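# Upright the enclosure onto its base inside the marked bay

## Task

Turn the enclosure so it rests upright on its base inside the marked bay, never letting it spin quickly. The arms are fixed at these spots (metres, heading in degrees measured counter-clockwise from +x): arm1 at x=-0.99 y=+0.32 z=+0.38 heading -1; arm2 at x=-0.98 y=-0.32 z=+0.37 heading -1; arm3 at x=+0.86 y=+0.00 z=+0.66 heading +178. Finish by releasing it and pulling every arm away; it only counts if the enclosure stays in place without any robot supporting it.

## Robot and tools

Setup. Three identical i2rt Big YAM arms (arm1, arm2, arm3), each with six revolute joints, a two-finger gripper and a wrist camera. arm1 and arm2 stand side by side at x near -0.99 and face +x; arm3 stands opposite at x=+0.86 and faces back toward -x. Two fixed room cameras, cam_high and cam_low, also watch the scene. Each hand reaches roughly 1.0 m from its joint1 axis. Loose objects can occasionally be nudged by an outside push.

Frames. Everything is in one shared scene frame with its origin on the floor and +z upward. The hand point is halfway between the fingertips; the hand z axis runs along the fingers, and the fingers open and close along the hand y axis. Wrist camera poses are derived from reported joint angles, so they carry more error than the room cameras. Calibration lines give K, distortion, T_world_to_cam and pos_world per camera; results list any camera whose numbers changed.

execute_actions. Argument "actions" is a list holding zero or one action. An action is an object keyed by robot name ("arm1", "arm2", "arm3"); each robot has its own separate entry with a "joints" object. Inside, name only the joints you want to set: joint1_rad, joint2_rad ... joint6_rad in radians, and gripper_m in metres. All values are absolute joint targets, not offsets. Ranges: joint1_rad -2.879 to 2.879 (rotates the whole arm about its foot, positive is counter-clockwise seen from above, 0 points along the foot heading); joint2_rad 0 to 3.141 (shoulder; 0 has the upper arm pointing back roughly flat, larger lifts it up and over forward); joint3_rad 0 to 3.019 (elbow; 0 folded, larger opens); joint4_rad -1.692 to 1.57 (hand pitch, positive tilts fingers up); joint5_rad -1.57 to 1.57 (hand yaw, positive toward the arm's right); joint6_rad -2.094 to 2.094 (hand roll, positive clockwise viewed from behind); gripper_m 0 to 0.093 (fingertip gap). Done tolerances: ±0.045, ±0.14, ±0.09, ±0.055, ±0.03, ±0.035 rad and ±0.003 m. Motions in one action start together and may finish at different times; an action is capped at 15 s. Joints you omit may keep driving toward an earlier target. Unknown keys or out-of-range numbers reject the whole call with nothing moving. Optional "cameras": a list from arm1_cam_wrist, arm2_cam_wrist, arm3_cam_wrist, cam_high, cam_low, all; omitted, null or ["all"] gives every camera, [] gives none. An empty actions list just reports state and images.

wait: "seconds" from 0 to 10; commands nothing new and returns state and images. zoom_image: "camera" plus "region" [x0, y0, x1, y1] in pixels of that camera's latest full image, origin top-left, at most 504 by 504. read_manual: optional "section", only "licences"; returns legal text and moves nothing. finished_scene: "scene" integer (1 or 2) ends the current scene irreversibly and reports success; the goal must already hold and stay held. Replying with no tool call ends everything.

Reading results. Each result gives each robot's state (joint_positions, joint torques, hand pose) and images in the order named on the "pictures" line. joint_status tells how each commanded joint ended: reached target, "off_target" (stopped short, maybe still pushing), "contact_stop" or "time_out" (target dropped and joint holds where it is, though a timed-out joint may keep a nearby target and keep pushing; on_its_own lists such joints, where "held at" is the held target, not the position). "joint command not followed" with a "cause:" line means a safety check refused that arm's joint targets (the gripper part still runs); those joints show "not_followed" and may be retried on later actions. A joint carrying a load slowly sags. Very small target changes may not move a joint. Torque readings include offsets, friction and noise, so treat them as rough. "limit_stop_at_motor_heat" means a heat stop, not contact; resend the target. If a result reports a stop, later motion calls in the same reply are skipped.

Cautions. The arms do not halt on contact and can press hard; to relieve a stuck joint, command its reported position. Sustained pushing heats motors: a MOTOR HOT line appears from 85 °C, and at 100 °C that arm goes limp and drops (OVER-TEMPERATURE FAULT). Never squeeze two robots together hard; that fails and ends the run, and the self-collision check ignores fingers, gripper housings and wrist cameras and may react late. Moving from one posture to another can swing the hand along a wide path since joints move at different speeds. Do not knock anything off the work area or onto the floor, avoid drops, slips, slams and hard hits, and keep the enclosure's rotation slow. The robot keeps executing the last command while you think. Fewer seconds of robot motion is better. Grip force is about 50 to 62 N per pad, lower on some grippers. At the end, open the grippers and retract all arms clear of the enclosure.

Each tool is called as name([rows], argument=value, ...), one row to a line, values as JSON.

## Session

execute_actions(actions=[])

Scene clock: 0.00 s.
Joint torques (N m, as the arm reports them, + toward a larger angle): no reading
Motor temperatures (°C, as the motors report them): arm1=[25 25 32 25 22 23] | arm2=[26 26 27 24 23 22] | arm3=[25 24 25 24 23 22]
arm1.joint_positions: joint1_rad=+0.366 joint2_rad=+0.612 joint3_rad=+1.440 joint4_rad=-1.533 joint5_rad=-0.075 joint6_rad=-0.263 gripper_m=+0.095
arm1.joint_status: not commanded
arm1.hand: x=-0.8095 y=+0.3993 z=+0.9073 quat_wxyz=(-0.418, +0.290, -0.859, -0.052) (m; scene frame)
arm2.joint_positions: joint1_rad=-0.084 joint2_rad=+0.626 joint3_rad=+1.367 joint4_rad=-1.456 joint5_rad=+0.017 joint6_rad=+0.319 gripper_m=+0.094
arm2.joint_status: not commanded
arm2.hand: x=-0.7568 y=-0.3414 z=+0.8733 quat_wxyz=(-0.411, -0.189, -0.891, -0.036) (m; scene frame)
arm3.joint_positions: joint1_rad=-0.151 joint2_rad=+0.603 joint3_rad=+1.346 joint4_rad=-1.410 joint5_rad=-0.215 joint6_rad=-0.248 gripper_m=+0.094
arm3.joint_status: not commanded
arm3.hand: x=+0.6394 y=-0.0011 z=+1.1700 quat_wxyz=(-0.006, +0.891, +0.076, -0.447) (m; scene frame)
pictures: arm1_cam_wrist, arm2_cam_wrist, arm3_cam_wrist, cam_high, cam_low
camera_calibration (this result's frames):
arm1_cam_wrist: T_world_to_cam=[[0.54259, -0.826514, 0.149905, 0.633272], [-0.791681, -0.562823, -0.237639, -0.193539], [0.280782, 0.010264, -0.959717, 1.21934], [0, 0, 0, 1]] pos_world=[-0.839196, 0.401965, 1.02929]
arm2_cam_wrist: T_world_to_cam=[[-0.301557, -0.924226, -0.234242, -0.340999], [-0.916963, 0.348441, -0.194337, -0.400201], [0.261231, 0.156188, -0.952556, 1.20535], [0, 0, 0, 1]] pos_world=[-0.784675, -0.363975, 0.990516]
arm3_cam_wrist: T_world_to_cam=[[-0.124855, 0.990018, 0.0653819, 0.00612957], [0.943989, 0.138819, -0.299355, -0.245977], [-0.305443, 0.024344, -0.951899, 1.43022], [0, 0, 0, 1]] pos_world=[0.669815, -0.00673927, 1.28739]
Images, in order (width x height): arm1_cam_wrist 896x504, arm2_cam_wrist 896x504, arm3_cam_wrist 896x504, cam_high 896x504, cam_low 896x504.

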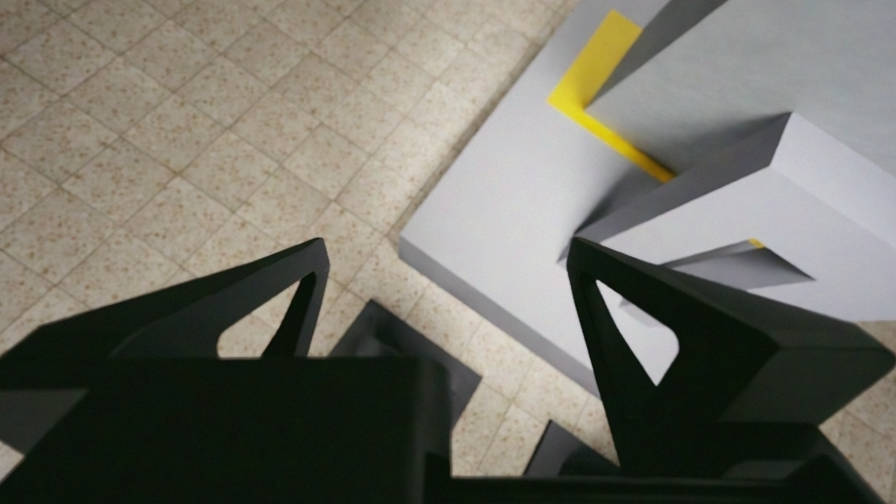

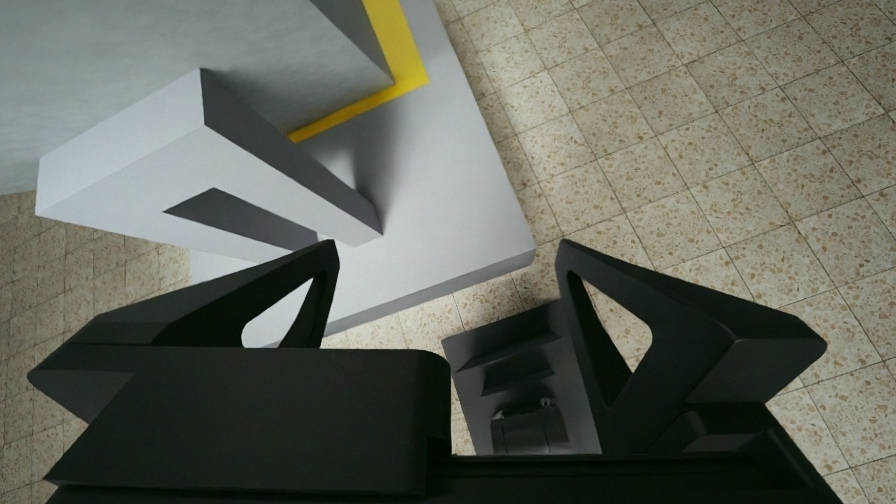

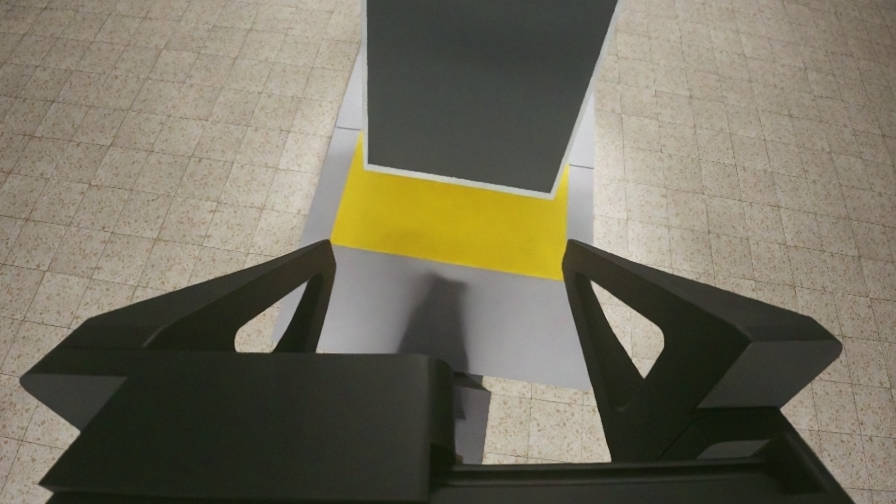

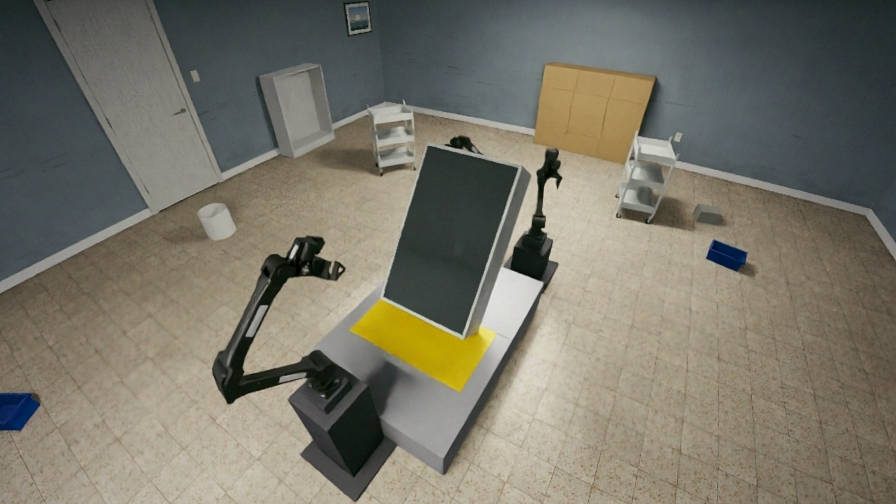

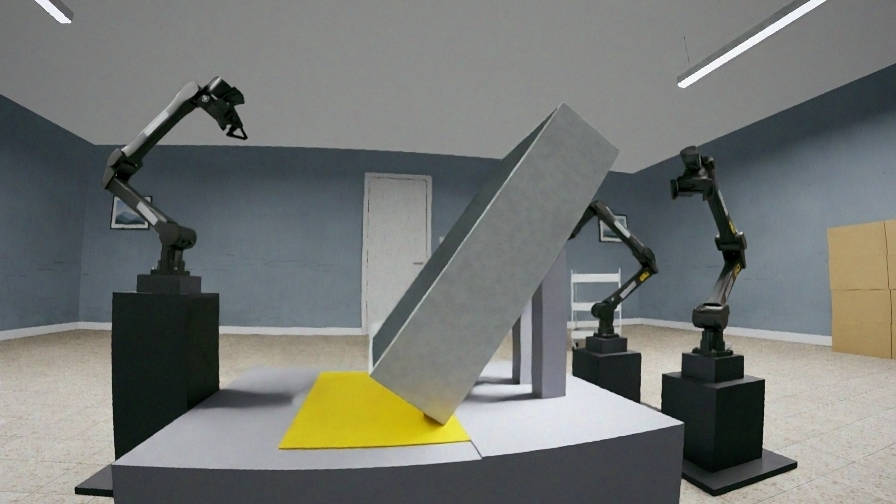

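execute_actions([
  {"arm1":{"joints":{"joint1_rad":-0.13,"joint2_rad":1.2,"joint3_rad":0.81,"joint4_rad":0.92,"joint5_rad":0,"joint6_rad":0,"gripper_m":0}},"arm2":{"joints":{"joint1_rad":0.26,"joint2_rad":1.17,"joint3_rad":0.83,"joint4_rad":0.87,"joint5_rad":0,"joint6_rad":0,"gripper_m":0}},"arm3":{"joints":{"joint1_rad":0.012,"joint2_rad":2.207,"joint3_rad":2.38,"joint4_rad":-0.21,"joint5_rad":0,"joint6_rad":0}}},
])

Scene clock: 24.17 s.
Joint torques (N m, as the arm reports them, + toward a larger angle): arm1=[-0.43 -9.56 10.41  2.61 -0.03  0.04] | arm2=[-0.19 -8.76  9.    2.16 -0.12 -0.03] | arm3=[  0.99 -26.64  15.44   3.02   0.02   0.06]
Motor temperatures (°C, as the motors report them): arm1=[25 25 35 26 22 23] | arm2=[26 26 29 25 23 22] | arm3=[25 24 28 24 23 22]
arm1.joint_positions: joint1_rad=-0.132 joint2_rad=+1.206 joint3_rad=+0.791 joint4_rad=+0.904 joint5_rad=+0.000 joint6_rad=-0.008 gripper_m=+0.001
arm1.joint_status: all done
arm1.hand: x=-0.4779 y=+0.2444 z=+0.8529 quat_wxyz=(-0.856, -0.036, -0.512, +0.066) (m; scene frame)
arm2.joint_positions: joint1_rad=+0.257 joint2_rad=+1.187 joint3_rad=+0.814 joint4_rad=+0.849 joint5_rad=+0.001 joint6_rad=+0.015 gripper_m=+0.001
arm2.joint_status: all done
arm2.hand: x=-0.4761 y=-0.1914 z=+0.8477 quat_wxyz=(-0.845, +0.062, -0.520, -0.110) (m; scene frame)
arm3.joint_positions: joint1_rad=+0.002 joint2_rad=+2.211 joint3_rad=+2.333 joint4_rad=-0.232 joint5_rad=-0.003 joint6_rad=-0.011 gripper_m=+0.094
arm3.joint_status: all done
arm3.hand: x=-0.0642 y=+0.0275 z=+1.0764 quat_wxyz=(-0.019, +0.743, -0.004, -0.669) (m; scene frame)
pictures: arm1_cam_wrist, arm2_cam_wrist, arm3_cam_wrist, cam_high, cam_low
camera_calibration (this result's frames):
arm1_cam_wrist: T_world_to_cam=[[-0.146282, -0.989229, 0.00526453, 0.167411], [-0.123548, 0.0129891, -0.992254, 0.79104], [0.981498, -0.145799, -0.124117, 0.735888], [0, 0, 0, 1]] pos_world=[-0.600051, 0.262625, 0.875368]
arm2_cam_wrist: T_world_to_cam=[[0.265575, -0.964022, -0.0114528, -0.0501961], [-0.154305, -0.0307767, -0.987544, 0.762917], [0.951662, 0.264034, -0.156927, 0.759125], [0, 0, 0, 1]] pos_world=[-0.591377, -0.225345, 0.871966]
arm3_cam_wrist: T_world_to_cam=[[0.0294264, 0.99952, 0.00966774, -0.0343208], [0.662993, -0.0122789, -0.748525, 0.855752], [-0.748047, 0.028436, -0.663036, 0.786039], [0, 0, 0, 1]] pos_world=[0.021646, 0.0224602, 1.16206]
Images, in order (width x height): arm1_cam_wrist 896x504, arm2_cam_wrist 896x504, arm3_cam_wrist 896x504, cam_high 896x504, cam_low 896x504.

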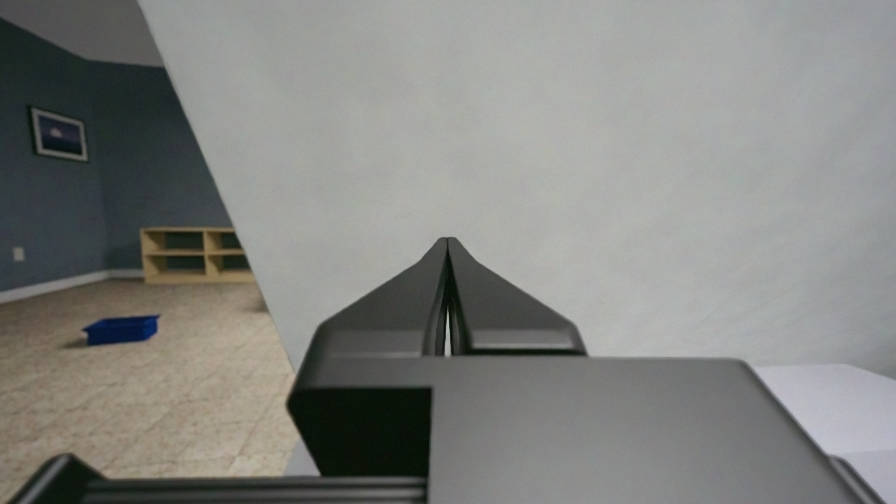

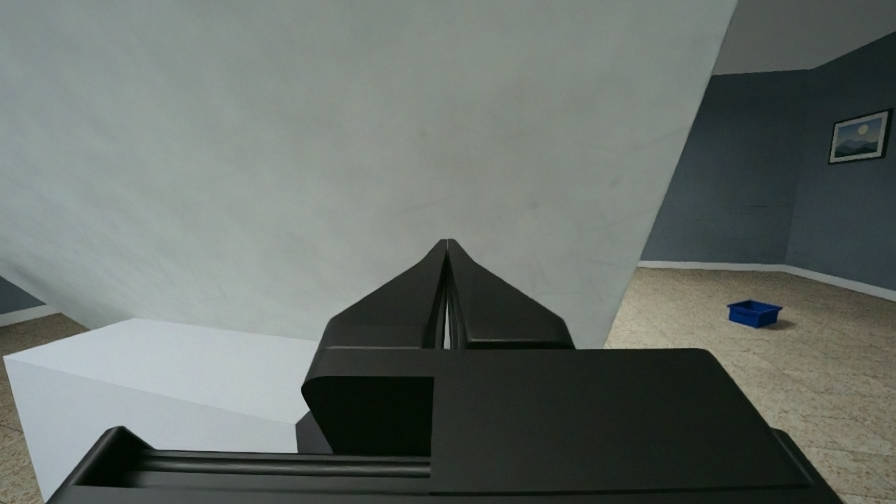

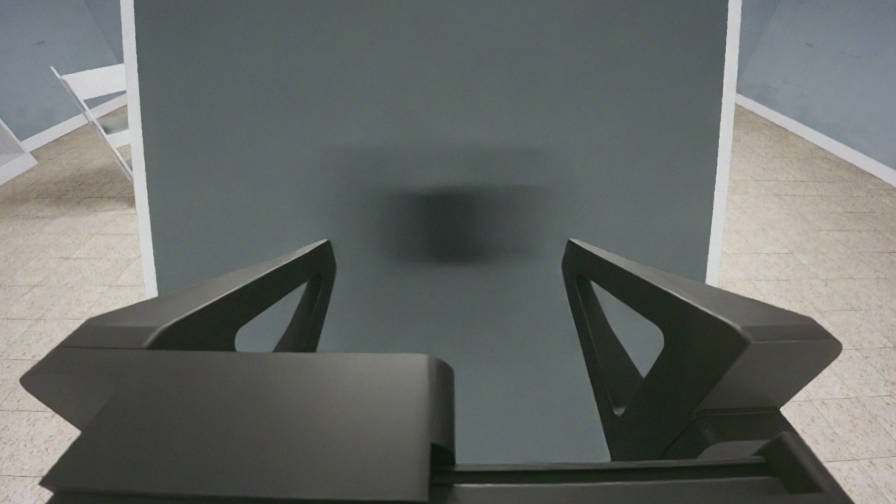

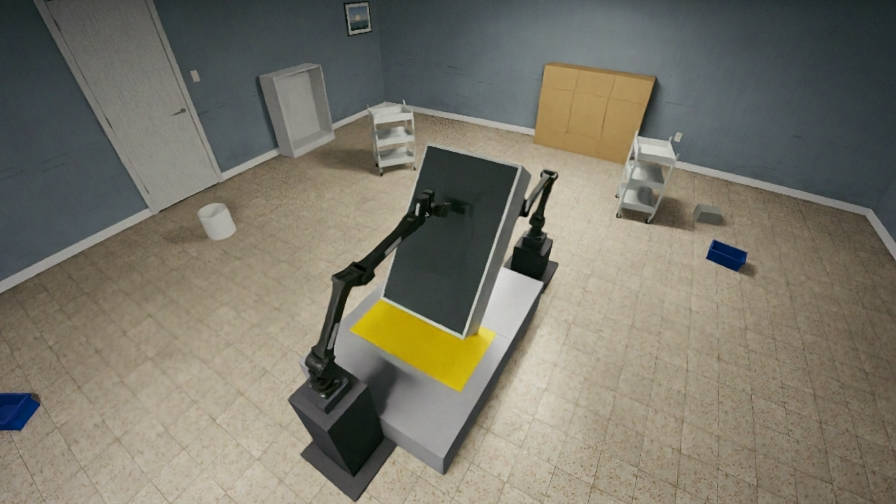

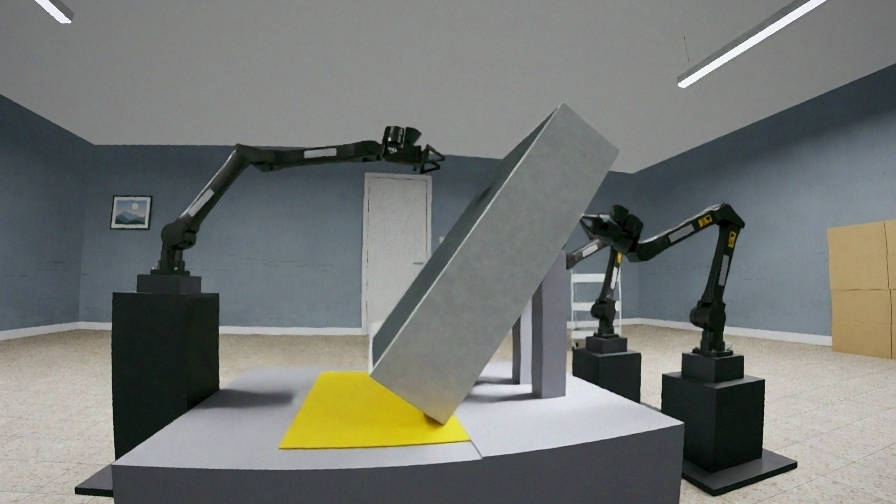

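execute_actions([
  {"arm1":{"joints":{"joint1_rad":-0.12,"joint2_rad":1.33,"joint3_rad":1.03,"joint4_rad":0.85}},"arm2":{"joints":{"joint1_rad":0.235,"joint2_rad":1.305,"joint3_rad":1.07,"joint4_rad":0.8}},"arm3":{"joints":{"joint1_rad":0.022}}},
], cameras=["cam_low"])

Scene clock: 30.63 s.
Joint torques (N m, as the arm reports them, + toward a larger angle): arm1=[ 0.02 -6.7  18.03  1.28 -0.11  0.06] | arm2=[-1.23 -6.53 15.88  1.19  0.13 -0.01] | arm3=[  0.43 -27.52  15.31   2.9    0.01   0.14]
Motor temperatures (°C, as the motors report them): arm1=[25 25 38 26 22 23] | arm2=[26 26 31 25 23 22] | arm3=[25 25 29 24 23 22]
arm1.joint_positions: joint1_rad=-0.129 joint2_rad=+1.290 joint3_rad=+0.879 joint4_rad=+0.867 joint5_rad=+0.002 joint6_rad=-0.006 gripper_m=+0.001
arm1.joint_status: joint3_rad time_out (moved +0.088 of +0.239); the others done
arm1.on_its_own: joint3_rad reads +0.879 and still pushes toward +0.992 since a time_out
arm1.hand: x=-0.4417 y=+0.2407 z=+0.8516 quat_wxyz=(-0.847, -0.037, -0.526, +0.063) (m; scene frame)
arm2.joint_positions: joint1_rad=+0.248 joint2_rad=+1.278 joint3_rad=+0.893 joint4_rad=+0.805 joint5_rad=-0.005 joint6_rad=+0.013 gripper_m=+0.001
arm2.joint_status: joint3_rad time_out (moved +0.079 of +0.256); the others done
arm2.on_its_own: joint3_rad reads +0.893 and still pushes toward +1.006 since a time_out
arm2.hand: x=-0.4374 y=-0.1861 z=+0.8361 quat_wxyz=(-0.830, +0.065, -0.543, -0.105) (m; scene frame)
arm3.joint_positions: joint1_rad=+0.010 joint2_rad=+2.211 joint3_rad=+2.333 joint4_rad=-0.232 joint5_rad=-0.003 joint6_rad=-0.011 gripper_m=+0.094
arm3.joint_status: all done
arm3.hand: x=-0.0644 y=+0.0198 z=+1.0763 quat_wxyz=(-0.017, +0.743, -0.001, -0.669) (m; scene frame)
pictures: cam_low
Images, in order (width x height): cam_low 896x504.

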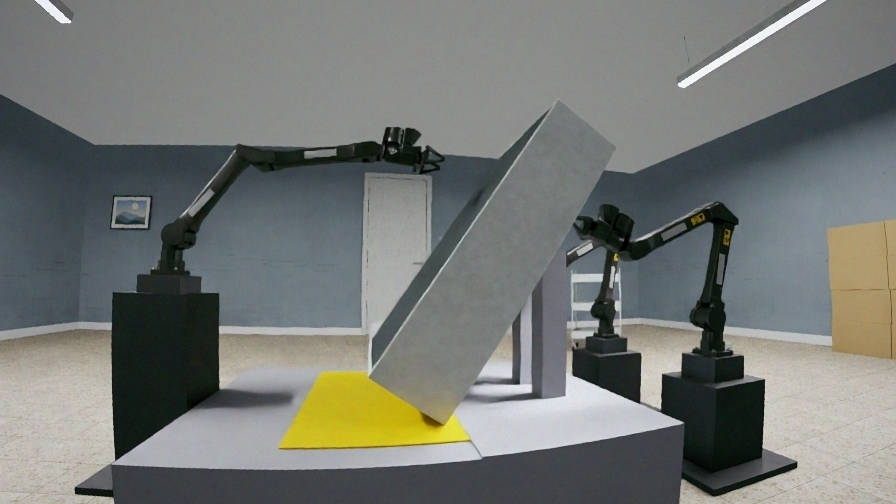

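execute_actions([
  {"arm1":{"joints":{"joint1_rad":-0.11,"joint2_rad":1.4,"joint3_rad":1.15,"joint4_rad":0.81}},"arm2":{"joints":{"joint1_rad":0.215,"joint2_rad":1.375,"joint3_rad":1.18,"joint4_rad":0.76}}},
], cameras=["cam_low"])

Scene clock: 36.47 s.
Joint torques (N m, as the arm reports them, + toward a larger angle): arm1=[  0.   -11.01  17.75   1.86  -0.09   0.02] | arm2=[ -1.67 -11.02  16.03   1.72   0.21   0.  ] | arm3=[  0.9  -26.54  15.35   3.08   0.05   0.03]
Motor temperatures (°C, as the motors report them): arm1=[25 26 42 26 22 23] | arm2=[26 26 33 25 23 22] | arm3=[25 26 30 24 23 22]
arm1.joint_positions: joint1_rad=-0.118 joint2_rad=+1.385 joint3_rad=+1.044 joint4_rad=+0.812 joint5_rad=+0.001 joint6_rad=-0.006 gripper_m=+0.001
arm1.joint_status: joint3_rad time_out (moved +0.164 of +0.271); the others done
arm1.on_its_own: joint3_rad reads +1.044 and still pushes toward +1.150 since a time_out
arm1.hand: x=-0.3965 y=+0.2408 z=+0.8813 quat_wxyz=(-0.851, -0.033, -0.520, +0.059) (m; scene frame)
arm2.joint_positions: joint1_rad=+0.233 joint2_rad=+1.382 joint3_rad=+1.051 joint4_rad=+0.752 joint5_rad=-0.006 joint6_rad=+0.013 gripper_m=+0.001
arm2.joint_status: joint3_rad time_out (moved +0.158 of +0.287); the others done
arm2.on_its_own: joint3_rad reads +1.051 and still pushes toward +1.163 since a time_out
arm2.hand: x=-0.3896 y=-0.1830 z=+0.8575 quat_wxyz=(-0.831, +0.062, -0.544, -0.099) (m; scene frame)
arm3.joint_positions: joint1_rad=+0.010 joint2_rad=+2.211 joint3_rad=+2.333 joint4_rad=-0.232 joint5_rad=-0.003 joint6_rad=-0.011 gripper_m=+0.094
arm3.joint_status: not commanded
arm3.hand: x=-0.0644 y=+0.0198 z=+1.0763 quat_wxyz=(-0.017, +0.743, -0.001, -0.669) (m; scene frame)
pictures: cam_low
Images, in order (width x height): cam_low 896x504.

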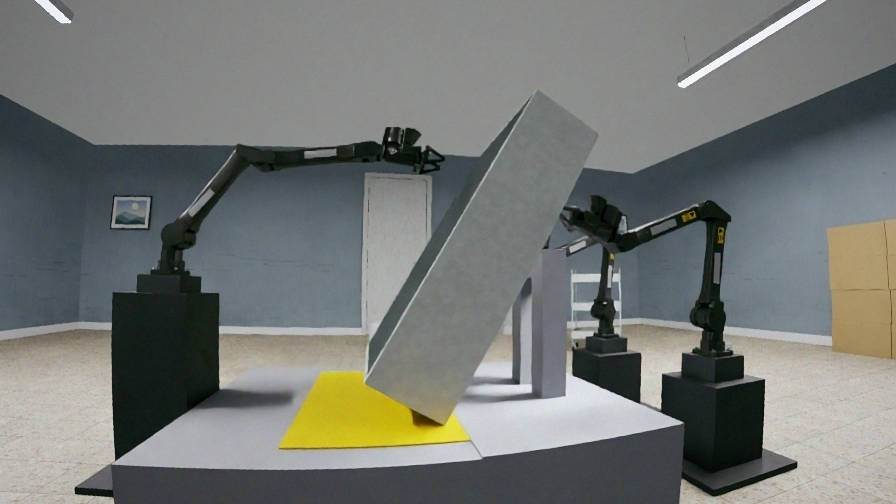

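θ≈30.5.

execute_actions([
  {"arm1":{"joints":{"joint1_rad":-0.102,"joint2_rad":1.5,"joint3_rad":1.27,"joint4_rad":0.75}},"arm2":{"joints":{"joint1_rad":0.2,"joint2_rad":1.485,"joint3_rad":1.29,"joint4_rad":0.7}}},
], cameras=["cam_low"])

Scene clock: 41.20 s.
Joint torques (N m, as the arm reports them, + toward a larger angle): arm1=[ -0.34 -12.89  14.74   1.73  -0.05   0.04] | arm2=[ -1.81 -11.3   14.48   0.99   0.22   0.  ] | arm3=[  0.9  -26.74  15.24   2.98  -0.01   0.05]
Motor temperatures (°C, as the motors report them): arm1=[25 26 44 25 22 23] | arm2=[26 26 34 25 23 22] | arm3=[25 26 30 24 23 22]
arm1.joint_positions: joint1_rad=-0.109 joint2_rad=+1.482 joint3_rad=+1.203 joint4_rad=+0.758 joint5_rad=+0.000 joint6_rad=-0.006 gripper_m=+0.001
arm1.joint_status: all done
arm1.hand: x=-0.3526 y=+0.2408 z=+0.9046 quat_wxyz=(-0.854, -0.031, -0.517, +0.055) (m; scene frame)
arm2.joint_positions: joint1_rad=+0.219 joint2_rad=+1.476 joint3_rad=+1.201 joint4_rad=+0.708 joint5_rad=-0.007 joint6_rad=+0.013 gripper_m=+0.001
arm2.joint_status: all done
arm2.hand: x=-0.3472 y=-0.1830 z=+0.8793 quat_wxyz=(-0.835, +0.057, -0.539, -0.094) (m; scene frame)
arm3.joint_positions: joint1_rad=+0.010 joint2_rad=+2.211 joint3_rad=+2.333 joint4_rad=-0.232 joint5_rad=-0.003 joint6_rad=-0.011 gripper_m=+0.094
arm3.joint_status: not commanded
arm3.hand: x=-0.0644 y=+0.0198 z=+1.0763 quat_wxyz=(-0.017, +0.743, -0.001, -0.669) (m; scene frame)
pictures: cam_low
Images, in order (width x height): cam_low 896x504.

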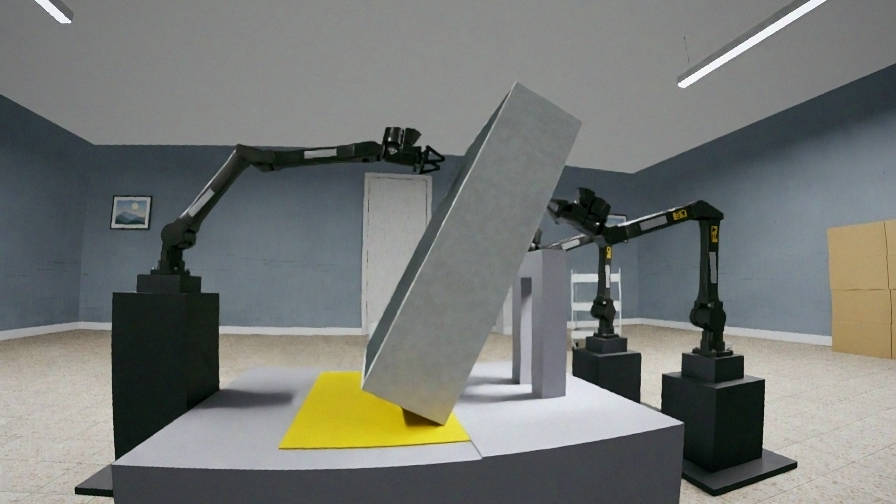

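θ≈26.5.

execute_actions([
  {"arm1":{"joints":{"joint1_rad":-0.096,"joint2_rad":1.575,"joint3_rad":1.385,"joint4_rad":0.705}},"arm2":{"joints":{"joint1_rad":0.19,"joint2_rad":1.56,"joint3_rad":1.4,"joint4_rad":0.655}}},
], cameras=["cam_low"])

Scene clock: 45.43 s.
Joint torques (N m, as the arm reports them, + toward a larger angle): arm1=[  0.08 -14.71  13.9    1.72  -0.04   0.04] | arm2=[ -1.66 -12.28  13.87   0.94   0.2    0.  ] | arm3=[  1.56 -26.78  15.3    3.08   0.03   0.08]
Motor temperatures (°C, as the motors report them): arm1=[25 26 45 25 22 23] | arm2=[26 26 35 25 23 22] | arm3=[25 26 31 24 23 22]
arm1.joint_positions: joint1_rad=-0.103 joint2_rad=+1.559 joint3_rad=+1.329 joint4_rad=+0.714 joint5_rad=+0.000 joint6_rad=-0.006 gripper_m=+0.001
arm1.joint_status: all done
arm1.hand: x=-0.3191 y=+0.2408 z=+0.9200 quat_wxyz=(-0.855, -0.029, -0.515, +0.052) (m; scene frame)
arm2.joint_positions: joint1_rad=+0.208 joint2_rad=+1.548 joint3_rad=+1.321 joint4_rad=+0.665 joint5_rad=-0.006 joint6_rad=+0.013 gripper_m=+0.001
arm2.joint_status: all done
arm2.hand: x=-0.3148 y=-0.1833 z=+0.8943 quat_wxyz=(-0.837, +0.054, -0.537, -0.089) (m; scene frame)
arm3.joint_positions: joint1_rad=+0.010 joint2_rad=+2.211 joint3_rad=+2.333 joint4_rad=-0.232 joint5_rad=-0.003 joint6_rad=-0.011 gripper_m=+0.094
arm3.joint_status: not commanded
arm3.hand: x=-0.0644 y=+0.0198 z=+1.0763 quat_wxyz=(-0.017, +0.743, -0.001, -0.669) (m; scene frame)
pictures: cam_low
Images, in order (width x height): cam_low 896x504.

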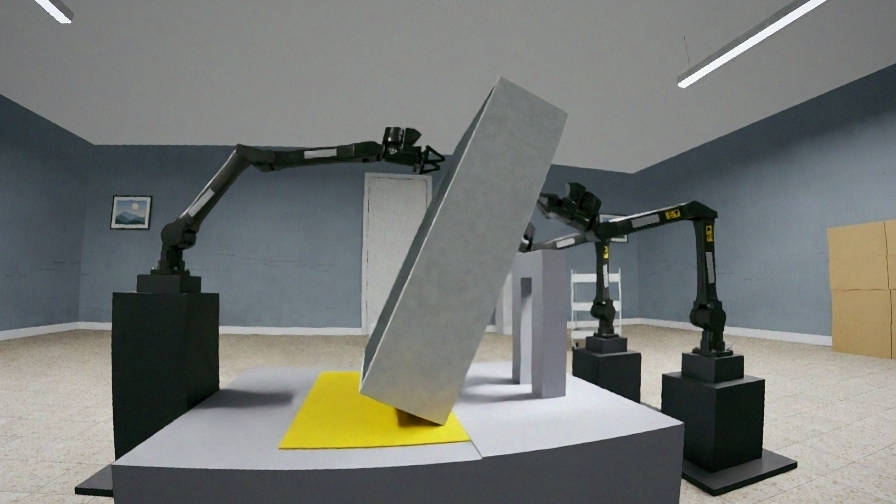

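θ≈23.6; go to 21.

execute_actions([
  {"arm1":{"joints":{"joint1_rad":-0.091,"joint2_rad":1.645,"joint3_rad":1.5,"joint4_rad":0.66}},"arm2":{"joints":{"joint1_rad":0.182,"joint2_rad":1.63,"joint3_rad":1.51,"joint4_rad":0.615}}},
], cameras=["cam_low"])

Scene clock: 50.17 s.
Joint torques (N m, as the arm reports them, + toward a larger angle): arm1=[ -0.03 -15.37  13.61   1.58  -0.08   0.04] | arm2=[ -1.9  -13.14  13.75   0.97   0.13   0.  ] | arm3=[  1.29 -26.94  14.68   3.02   0.     0.05]
Motor temperatures (°C, as the motors report them): arm1=[25 26 45 25 22 23] | arm2=[26 26 35 25 23 22] | arm3=[25 27 31 24 23 22]
arm1.joint_positions: joint1_rad=-0.099 joint2_rad=+1.632 joint3_rad=+1.449 joint4_rad=+0.668 joint5_rad=+0.000 joint6_rad=-0.006 gripper_m=+0.001
arm1.joint_status: all done
arm1.hand: x=-0.2876 y=+0.2404 z=+0.9321 quat_wxyz=(-0.855, -0.028, -0.515, +0.050) (m; scene frame)
arm2.joint_positions: joint1_rad=+0.200 joint2_rad=+1.617 joint3_rad=+1.433 joint4_rad=+0.625 joint5_rad=-0.004 joint6_rad=+0.013 gripper_m=+0.001
arm2.joint_status: all done
arm2.hand: x=-0.2852 y=-0.1836 z=+0.9064 quat_wxyz=(-0.838, +0.051, -0.536, -0.085) (m; scene frame)
arm3.joint_positions: joint1_rad=+0.012 joint2_rad=+2.201 joint3_rad=+2.340 joint4_rad=-0.229 joint5_rad=-0.002 joint6_rad=-0.010 gripper_m=+0.094
arm3.joint_status: not commanded
arm3.hand: x=-0.0614 y=+0.0185 z=+1.0901 quat_wxyz=(-0.016, +0.737, -0.001, -0.676) (m; scene frame)
pictures: cam_low
Images, in order (width x height): cam_low 896x504.

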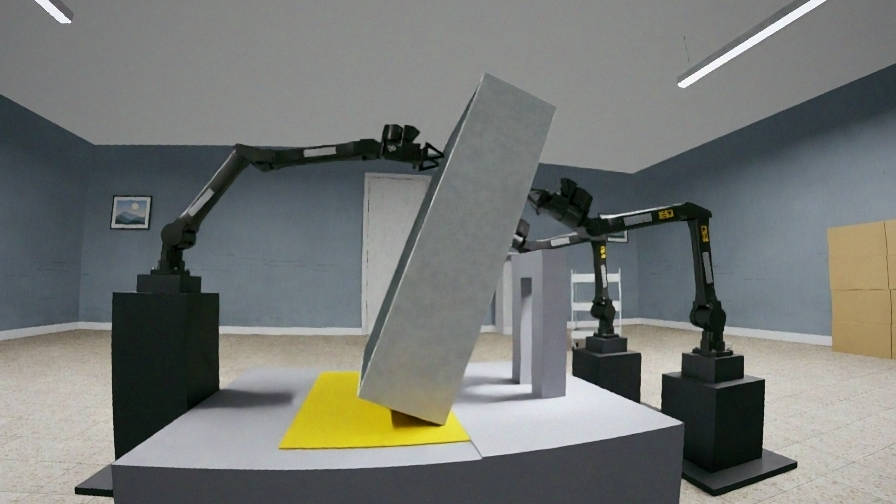

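execute_actions([
  {"arm1":{"joints":{"joint1_rad":-0.087,"joint2_rad":1.72,"joint3_rad":1.62,"joint4_rad":0.613}},"arm2":{"joints":{"joint1_rad":0.175,"joint2_rad":1.705,"joint3_rad":1.63,"joint4_rad":0.57}},"arm3":{"joints":{"joint2_rad":2.08,"joint3_rad":2.11,"joint4_rad":-0.12}}},
], cameras=["cam_low"])

Scene clock: 55.83 s.
Joint torques (N m, as the arm reports them, + toward a larger angle): arm1=[ -0.21 -18.23  13.47   1.73  -0.03   0.06] | arm2=[ -1.19 -14.55  13.27   1.15   0.04   0.  ] | arm3=[ -0.05 -23.19  12.08   3.02   0.02   0.11]
Motor temperatures (°C, as the motors report them): arm1=[25 26 45 25 22 23] | arm2=[26 26 35 24 23 22] | arm3=[25 27 31 24 23 22]
arm1.joint_positions: joint1_rad=-0.094 joint2_rad=+1.712 joint3_rad=+1.573 joint4_rad=+0.619 joint5_rad=+0.000 joint6_rad=-0.006 gripper_m=+0.001
arm1.joint_status: all done
arm1.hand: x=-0.2549 y=+0.2398 z=+0.9394 quat_wxyz=(-0.854, -0.027, -0.517, +0.048) (m; scene frame)
arm2.joint_positions: joint1_rad=+0.186 joint2_rad=+1.696 joint3_rad=+1.561 joint4_rad=+0.576 joint5_rad=-0.002 joint6_rad=+0.013 gripper_m=+0.001
arm2.joint_status: all done
arm2.hand: x=-0.2515 y=-0.1880 z=+0.9171 quat_wxyz=(-0.839, +0.047, -0.536, -0.079) (m; scene frame)
arm3.joint_positions: joint1_rad=+0.012 joint2_rad=+2.057 joint3_rad=+2.105 joint4_rad=-0.138 joint5_rad=-0.003 joint6_rad=-0.010 gripper_m=+0.094
arm3.joint_status: all done
arm3.hand: x=-0.0236 y=+0.0174 z=+1.0926 quat_wxyz=(-0.016, +0.737, -0.001, -0.676) (m; scene frame)
pictures: cam_low
Images, in order (width x height): cam_low 896x504.

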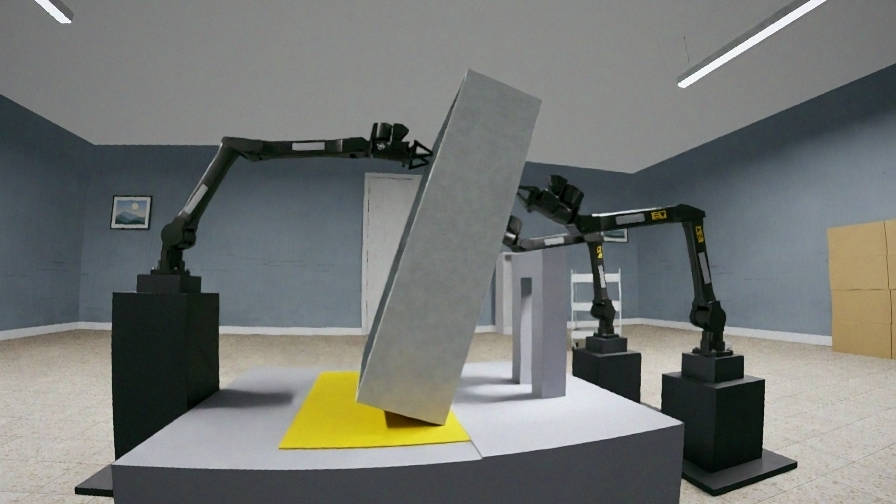

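execute_actions([
  {"arm1":{"joints":{"joint1_rad":-0.083,"joint2_rad":1.79,"joint3_rad":1.735,"joint4_rad":0.57}},"arm2":{"joints":{"joint1_rad":0.17,"joint2_rad":1.775,"joint3_rad":1.745,"joint4_rad":0.53}},"arm3":{"joints":{"joint2_rad":1.975,"joint3_rad":1.94,"joint4_rad":-0.06}}},
], cameras=["cam_low"])

Scene clock: 60.80 s.
Joint torques (N m, as the arm reports them, + toward a larger angle): arm1=[  0.06 -18.91  13.27   1.74  -0.04   0.02] | arm2=[ -1.07 -15.79  13.41   1.01  -0.04   0.  ] | arm3=[  0.97 -21.26  11.49   2.77   0.05   0.06]
Motor temperatures (°C, as the motors report them): arm1=[25 27 45 25 22 23] | arm2=[26 26 36 24 23 22] | arm3=[25 27 30 24 23 22]
arm1.joint_positions: joint1_rad=-0.091 joint2_rad=+1.781 joint3_rad=+1.686 joint4_rad=+0.576 joint5_rad=+0.000 joint6_rad=-0.006 gripper_m=+0.001
arm1.joint_status: all done
arm1.hand: x=-0.2278 y=+0.2395 z=+0.9471 quat_wxyz=(-0.855, -0.026, -0.517, +0.047) (m; scene frame)
arm2.joint_positions: joint1_rad=+0.180 joint2_rad=+1.767 joint3_rad=+1.674 joint4_rad=+0.539 joint5_rad=-0.001 joint6_rad=+0.013 gripper_m=+0.001
arm2.joint_status: all done
arm2.hand: x=-0.2239 y=-0.1875 z=+0.9247 quat_wxyz=(-0.841, +0.044, -0.534, -0.076) (m; scene frame)
arm3.joint_positions: joint1_rad=+0.012 joint2_rad=+1.942 joint3_rad=+1.935 joint4_rad=-0.082 joint5_rad=-0.002 joint6_rad=-0.010 gripper_m=+0.094
arm3.joint_status: all done
arm3.hand: x=+0.0123 y=+0.0165 z=+1.0971 quat_wxyz=(-0.016, +0.736, -0.001, -0.677) (m; scene frame)
pictures: cam_low
Images, in order (width x height): cam_low 896x504.

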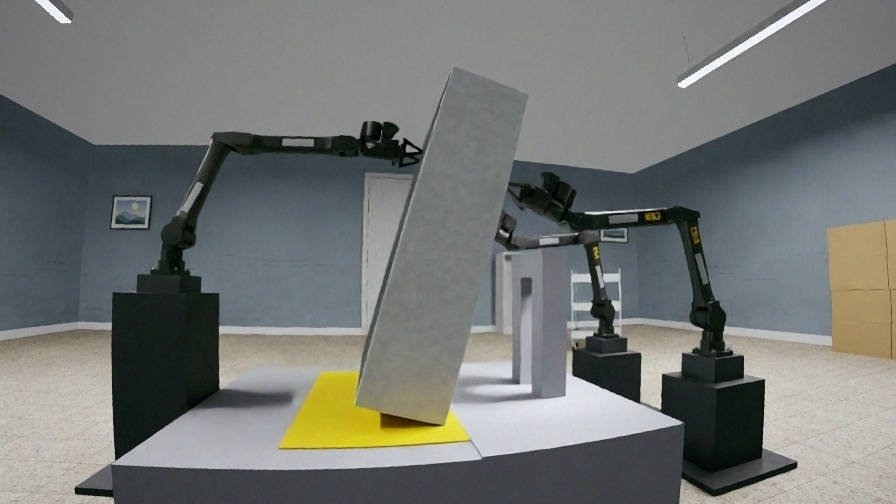

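execute_actions([
  {"arm1":{"joints":{"joint2_rad":1.85,"joint3_rad":1.835,"joint4_rad":0.53}},"arm2":{"joints":{"joint1_rad":0.165,"joint2_rad":1.835,"joint3_rad":1.845,"joint4_rad":0.49}},"arm3":{"joints":{"joint2_rad":1.89,"joint3_rad":1.8,"joint4_rad":-0.015}}},
], cameras=["cam_low"])

Scene clock: 64.43 s.
Joint torques (N m, as the arm reports them, + toward a larger angle): arm1=[  0.16 -19.76  13.59   1.6   -0.03   0.03] | arm2=[ -1.26 -16.52  13.45   1.    -0.08   0.  ] | arm3=[  1.04 -17.61  13.19   2.94  -0.01   0.06]
Motor temperatures (°C, as the motors report them): arm1=[25 27 45 25 22 23] | arm2=[26 27 36 24 23 22] | arm3=[25 27 30 24 23 22]
arm1.joint_positions: joint1_rad=-0.091 joint2_rad=+1.838 joint3_rad=+1.786 joint4_rad=+0.537 joint5_rad=+0.000 joint6_rad=-0.006 gripper_m=+0.001
arm1.joint_status: all done
arm1.hand: x=-0.2073 y=+0.2377 z=+0.9556 quat_wxyz=(-0.856, -0.025, -0.515, +0.047) (m; scene frame)
arm2.joint_positions: joint1_rad=+0.177 joint2_rad=+1.826 joint3_rad=+1.774 joint4_rad=+0.499 joint5_rad=+0.000 joint6_rad=+0.013 gripper_m=+0.001
arm2.joint_status: all done
arm2.hand: x=-0.2019 y=-0.1866 z=+0.9316 quat_wxyz=(-0.841, +0.043, -0.534, -0.075) (m; scene frame)
arm3.joint_positions: joint1_rad=+0.012 joint2_rad=+1.846 joint3_rad=+1.779 joint4_rad=-0.033 joint5_rad=-0.001 joint6_rad=-0.009 gripper_m=+0.094
arm3.joint_status: all done
arm3.hand: x=+0.0457 y=+0.0159 z=+1.0890 quat_wxyz=(-0.016, +0.740, -0.001, -0.672) (m; scene frame)
pictures: cam_low
Images, in order (width x height): cam_low 896x504.

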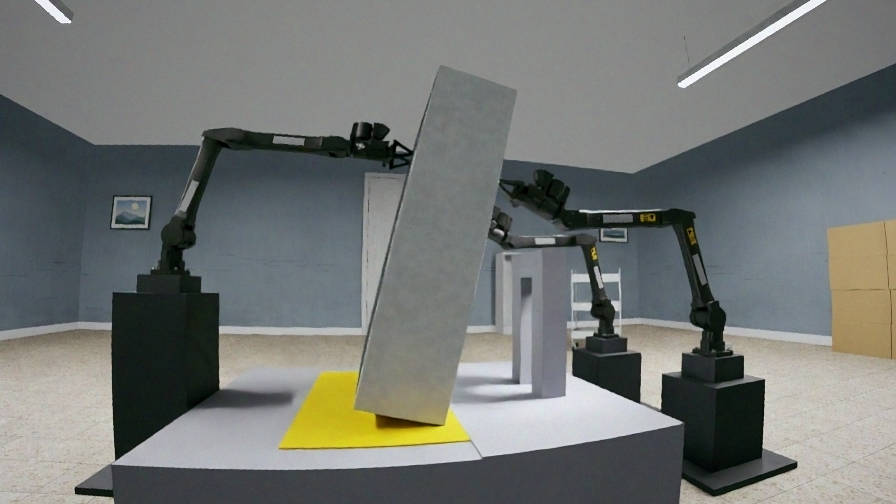

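execute_actions([
  {"arm3":{"joints":{"joint2_rad":1.82,"joint3_rad":1.68,"joint4_rad":0.025}}},
], cameras=["cam_low"])

Scene clock: 67.90 s.
Joint torques (N m, as the arm reports them, + toward a larger angle): arm1=[ -0.18 -19.92  13.42   1.79   0.     0.05] | arm2=[ -1.24 -16.49  13.45   1.    -0.08   0.  ] | arm3=[  1.02 -16.24  13.72   3.06  -0.04   0.05]
Motor temperatures (°C, as the motors report them): arm1=[25 27 45 25 22 23] | arm2=[26 27 36 24 23 22] | arm3=[25 26 30 24 23 22]
arm1.joint_positions: joint1_rad=-0.091 joint2_rad=+1.838 joint3_rad=+1.786 joint4_rad=+0.537 joint5_rad=+0.000 joint6_rad=-0.006 gripper_m=+0.001
arm1.joint_status: not commanded
arm1.hand: x=-0.2073 y=+0.2377 z=+0.9556 quat_wxyz=(-0.856, -0.025, -0.515, +0.047) (m; scene frame)
arm2.joint_positions: joint1_rad=+0.177 joint2_rad=+1.826 joint3_rad=+1.774 joint4_rad=+0.499 joint5_rad=+0.000 joint6_rad=+0.013 gripper_m=+0.001
arm2.joint_status: not commanded
arm2.hand: x=-0.2019 y=-0.1866 z=+0.9316 quat_wxyz=(-0.841, +0.043, -0.534, -0.075) (m; scene frame)
arm3.joint_positions: joint1_rad=+0.012 joint2_rad=+1.776 joint3_rad=+1.651 joint4_rad=+0.008 joint5_rad=-0.001 joint6_rad=-0.009 gripper_m=+0.094
arm3.joint_status: all done
arm3.hand: x=+0.0729 y=+0.0153 z=+1.0740 quat_wxyz=(-0.016, +0.745, -0.001, -0.666) (m; scene frame)
pictures: cam_low
Images, in order (width x height): cam_low 896x504.

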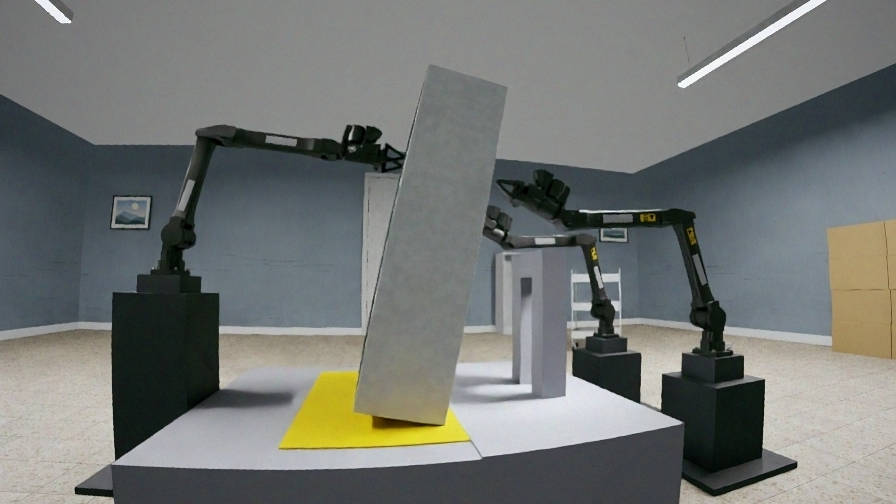

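execute_actions([
  {"arm3":{"joints":{"joint2_rad":1.75,"joint3_rad":1.565,"joint4_rad":0.06}},"arm1":{"joints":{"joint2_rad":1.65,"joint3_rad":1.7}},"arm2":{"joints":{"joint2_rad":1.65,"joint3_rad":1.7}}},
], cameras=["cam_low"])

Scene clock: 72.20 s.
Joint torques (N m, as the arm reports them, + toward a larger angle): arm1=[  0.08 -16.88  10.06   1.76  -0.01   0.05] | arm2=[ -1.22 -14.12   8.24   1.06  -0.08   0.  ] | arm3=[  0.64 -12.18  15.67   2.92  -0.01   0.07]
Motor temperatures (°C, as the motors report them): arm1=[25 27 45 25 22 23] | arm2=[26 27 36 24 23 22] | arm3=[25 26 30 24 23 22]
arm1.joint_positions: joint1_rad=-0.091 joint2_rad=+1.642 joint3_rad=+1.691 joint4_rad=+0.530 joint5_rad=+0.000 joint6_rad=-0.006 gripper_m=+0.001
arm1.joint_status: all done
arm1.hand: x=-0.2895 y=+0.2463 z=+1.0396 quat_wxyz=(-0.879, -0.023, -0.474, +0.048) (m; scene frame)
arm2.joint_positions: joint1_rad=+0.177 joint2_rad=+1.642 joint3_rad=+1.700 joint4_rad=+0.494 joint5_rad=+0.000 joint6_rad=+0.013 gripper_m=+0.001
arm2.joint_status: all done
arm2.hand: x=-0.2794 y=-0.1993 z=+1.0206 quat_wxyz=(-0.868, +0.040, -0.489, -0.077) (m; scene frame)
arm3.joint_positions: joint1_rad=+0.012 joint2_rad=+1.681 joint3_rad=+1.511 joint4_rad=+0.041 joint5_rad=-0.001 joint6_rad=-0.009 gripper_m=+0.094
arm3.joint_status: all done
arm3.hand: x=+0.1102 y=+0.0145 z=+1.0660 quat_wxyz=(-0.016, +0.749, -0.002, -0.662) (m; scene frame)
pictures: cam_low
Images, in order (width x height): cam_low 896x504.

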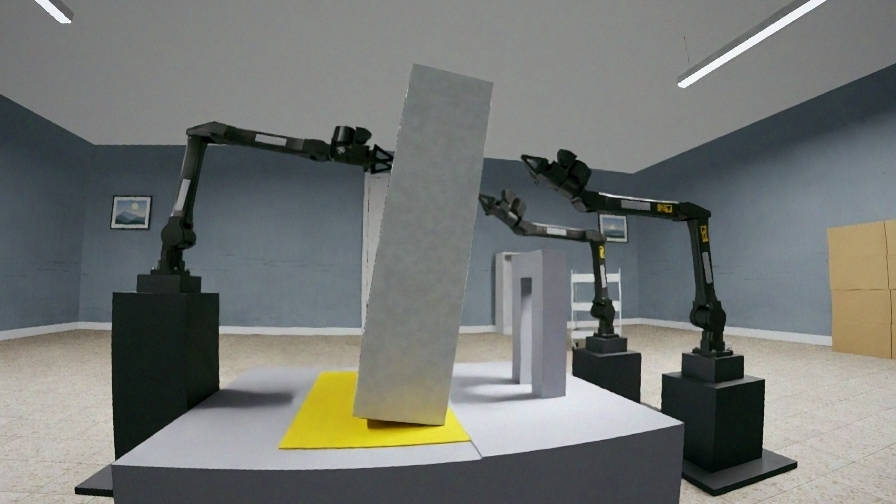

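execute_actions([
  {"arm3":{"joints":{"joint2_rad":1.695,"joint3_rad":1.455,"joint4_rad":0.09}},"arm1":{"joints":{"joint2_rad":1.45,"joint3_rad":1.55}},"arm2":{"joints":{"joint2_rad":1.45,"joint3_rad":1.55}}},
], cameras=["cam_low"])

Scene clock: 76.60 s.
Joint torques (N m, as the arm reports them, + toward a larger angle): arm1=[  0.19 -12.67   9.87   1.56   0.01   0.05] | arm2=[ -1.22 -11.12   8.54   1.09  -0.08   0.  ] | arm3=[ 0.89 -8.5  16.1   3.45 -0.05  0.12]
Motor temperatures (°C, as the motors report them): arm1=[25 27 44 25 22 23] | arm2=[26 27 35 24 23 22] | arm3=[25 26 31 24 23 22]
arm1.joint_positions: joint1_rad=-0.091 joint2_rad=+1.442 joint3_rad=+1.542 joint4_rad=+0.530 joint5_rad=+0.000 joint6_rad=-0.006 gripper_m=+0.001
arm1.joint_status: all done
arm1.hand: x=-0.3738 y=+0.2550 z=+1.0805 quat_wxyz=(-0.891, -0.022, -0.451, +0.049) (m; scene frame)
arm2.joint_positions: joint1_rad=+0.177 joint2_rad=+1.442 joint3_rad=+1.547 joint4_rad=+0.492 joint5_rad=+0.000 joint6_rad=+0.013 gripper_m=+0.001
arm2.joint_status: all done
arm2.hand: x=-0.3614 y=-0.2130 z=+1.0595 quat_wxyz=(-0.879, +0.038, -0.469, -0.078) (m; scene frame)
arm3.joint_positions: joint1_rad=+0.012 joint2_rad=+1.600 joint3_rad=+1.399 joint4_rad=+0.062 joint5_rad=-0.001 joint6_rad=-0.009 gripper_m=+0.094
arm3.joint_status: all done
arm3.hand: x=+0.1429 y=+0.0138 z=+1.0592 quat_wxyz=(-0.016, +0.753, -0.002, -0.658) (m; scene frame)
pictures: cam_low
Images, in order (width x height): cam_low 896x504.

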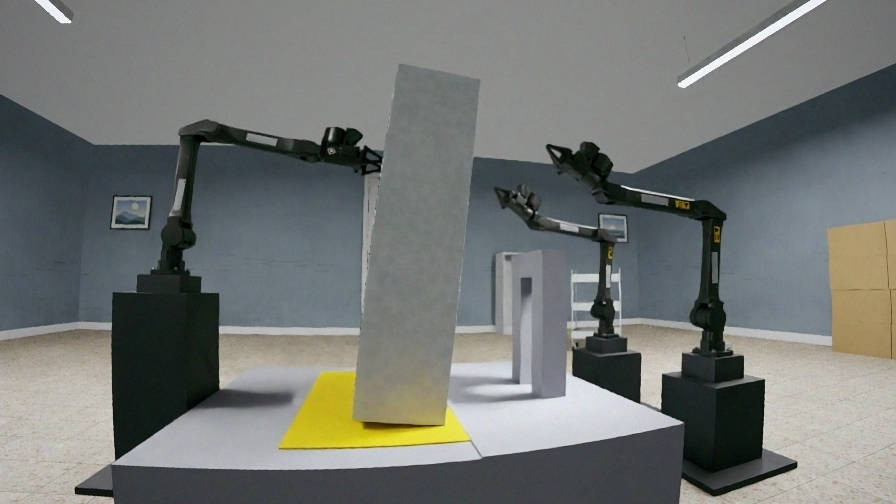

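execute_actions([
  {"arm3":{"joints":{"joint2_rad":1.64,"joint3_rad":1.355,"joint4_rad":0.115}},"arm1":{"joints":{"joint2_rad":1.25,"joint3_rad":1.4}},"arm2":{"joints":{"joint2_rad":1.25,"joint3_rad":1.4}}},
], cameras=["cam_low"])

Scene clock: 81.83 s.
Joint torques (N m, as the arm reports them, + toward a larger angle): arm1=[ 0.01 -8.97  9.88  1.72 -0.02  0.06] | arm2=[-1.24 -7.76  8.37  1.   -0.08  0.  ] | arm3=[ 1.3  -5.24 16.7   3.08  0.    0.02]
Motor temperatures (°C, as the motors report them): arm1=[25 27 44 25 22 23] | arm2=[26 27 34 24 23 22] | arm3=[25 26 31 24 23 22]
arm1.joint_positions: joint1_rad=-0.091 joint2_rad=+1.244 joint3_rad=+1.392 joint4_rad=+0.530 joint5_rad=+0.000 joint6_rad=-0.006 gripper_m=+0.001
arm1.joint_status: all done
arm1.hand: x=-0.4587 y=+0.2639 z=+1.1040 quat_wxyz=(-0.901, -0.021, -0.430, +0.049) (m; scene frame)
arm2.joint_positions: joint1_rad=+0.177 joint2_rad=+1.240 joint3_rad=+1.398 joint4_rad=+0.492 joint5_rad=+0.000 joint6_rad=+0.013 gripper_m=+0.001
arm2.joint_status: all done
arm2.hand: x=-0.4476 y=-0.2274 z=+1.0865 quat_wxyz=(-0.891, +0.036, -0.446, -0.079) (m; scene frame)
arm3.joint_positions: joint1_rad=+0.011 joint2_rad=+1.520 joint3_rad=+1.290 joint4_rad=+0.086 joint5_rad=+0.000 joint6_rad=-0.009 gripper_m=+0.094
arm3.joint_status: all done
arm3.hand: x=+0.1757 y=+0.0134 z=+1.0516 quat_wxyz=(-0.017, +0.755, -0.002, -0.656) (m; scene frame)
pictures: cam_low
Images, in order (width x height): cam_low 896x504.

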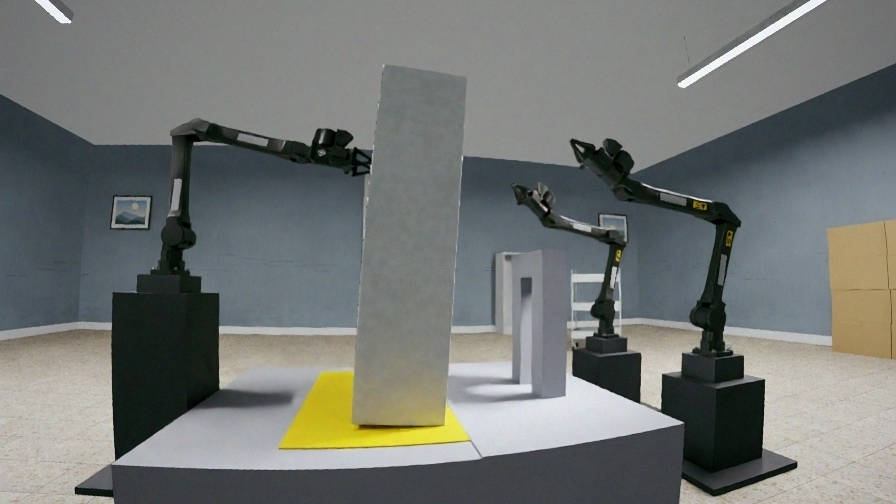

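execute_actions([
  {"arm3":{"joints":{"joint2_rad":1.58,"joint3_rad":1.265,"joint4_rad":0.135}},"arm1":{"joints":{"joint2_rad":1.05,"joint3_rad":1.25}},"arm2":{"joints":{"joint2_rad":1.05,"joint3_rad":1.25}}},
], cameras=["cam_low"])

Scene clock: 86.57 s.
Joint torques (N m, as the arm reports them, + toward a larger angle): arm1=[-0.32 -5.38  9.36  1.63  0.    0.02] | arm2=[-1.18 -4.63  8.11  0.95 -0.08  0.  ] | arm3=[ 1.1  -1.82 17.39  3.58 -0.08  0.13]
Motor temperatures (°C, as the motors report them): arm1=[25 27 43 25 22 23] | arm2=[26 27 33 24 23 22] | arm3=[25 25 32 24 23 22]
arm1.joint_positions: joint1_rad=-0.091 joint2_rad=+1.047 joint3_rad=+1.243 joint4_rad=+0.530 joint5_rad=+0.000 joint6_rad=-0.006 gripper_m=+0.001
arm1.joint_status: all done
arm1.hand: x=-0.5428 y=+0.2727 z=+1.1127 quat_wxyz=(-0.911, -0.020, -0.408, +0.050) (m; scene frame)
arm2.joint_positions: joint1_rad=+0.177 joint2_rad=+1.041 joint3_rad=+1.248 joint4_rad=+0.492 joint5_rad=+0.000 joint6_rad=+0.013 gripper_m=+0.001
arm2.joint_status: all done
arm2.hand: x=-0.5317 y=-0.2416 z=+1.0963 quat_wxyz=(-0.902, +0.035, -0.424, -0.080) (m; scene frame)
arm3.joint_positions: joint1_rad=+0.010 joint2_rad=+1.441 joint3_rad=+1.187 joint4_rad=+0.100 joint5_rad=+0.000 joint6_rad=-0.009 gripper_m=+0.094
arm3.joint_status: all done
arm3.hand: x=+0.2084 y=+0.0131 z=+1.0429 quat_wxyz=(-0.017, +0.758, -0.002, -0.652) (m; scene frame)
pictures: cam_low
Images, in order (width x height): cam_low 896x504.

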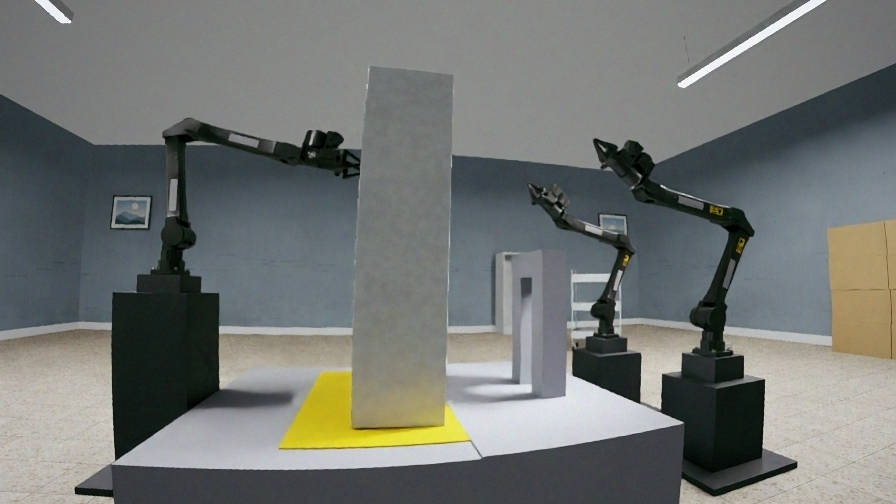

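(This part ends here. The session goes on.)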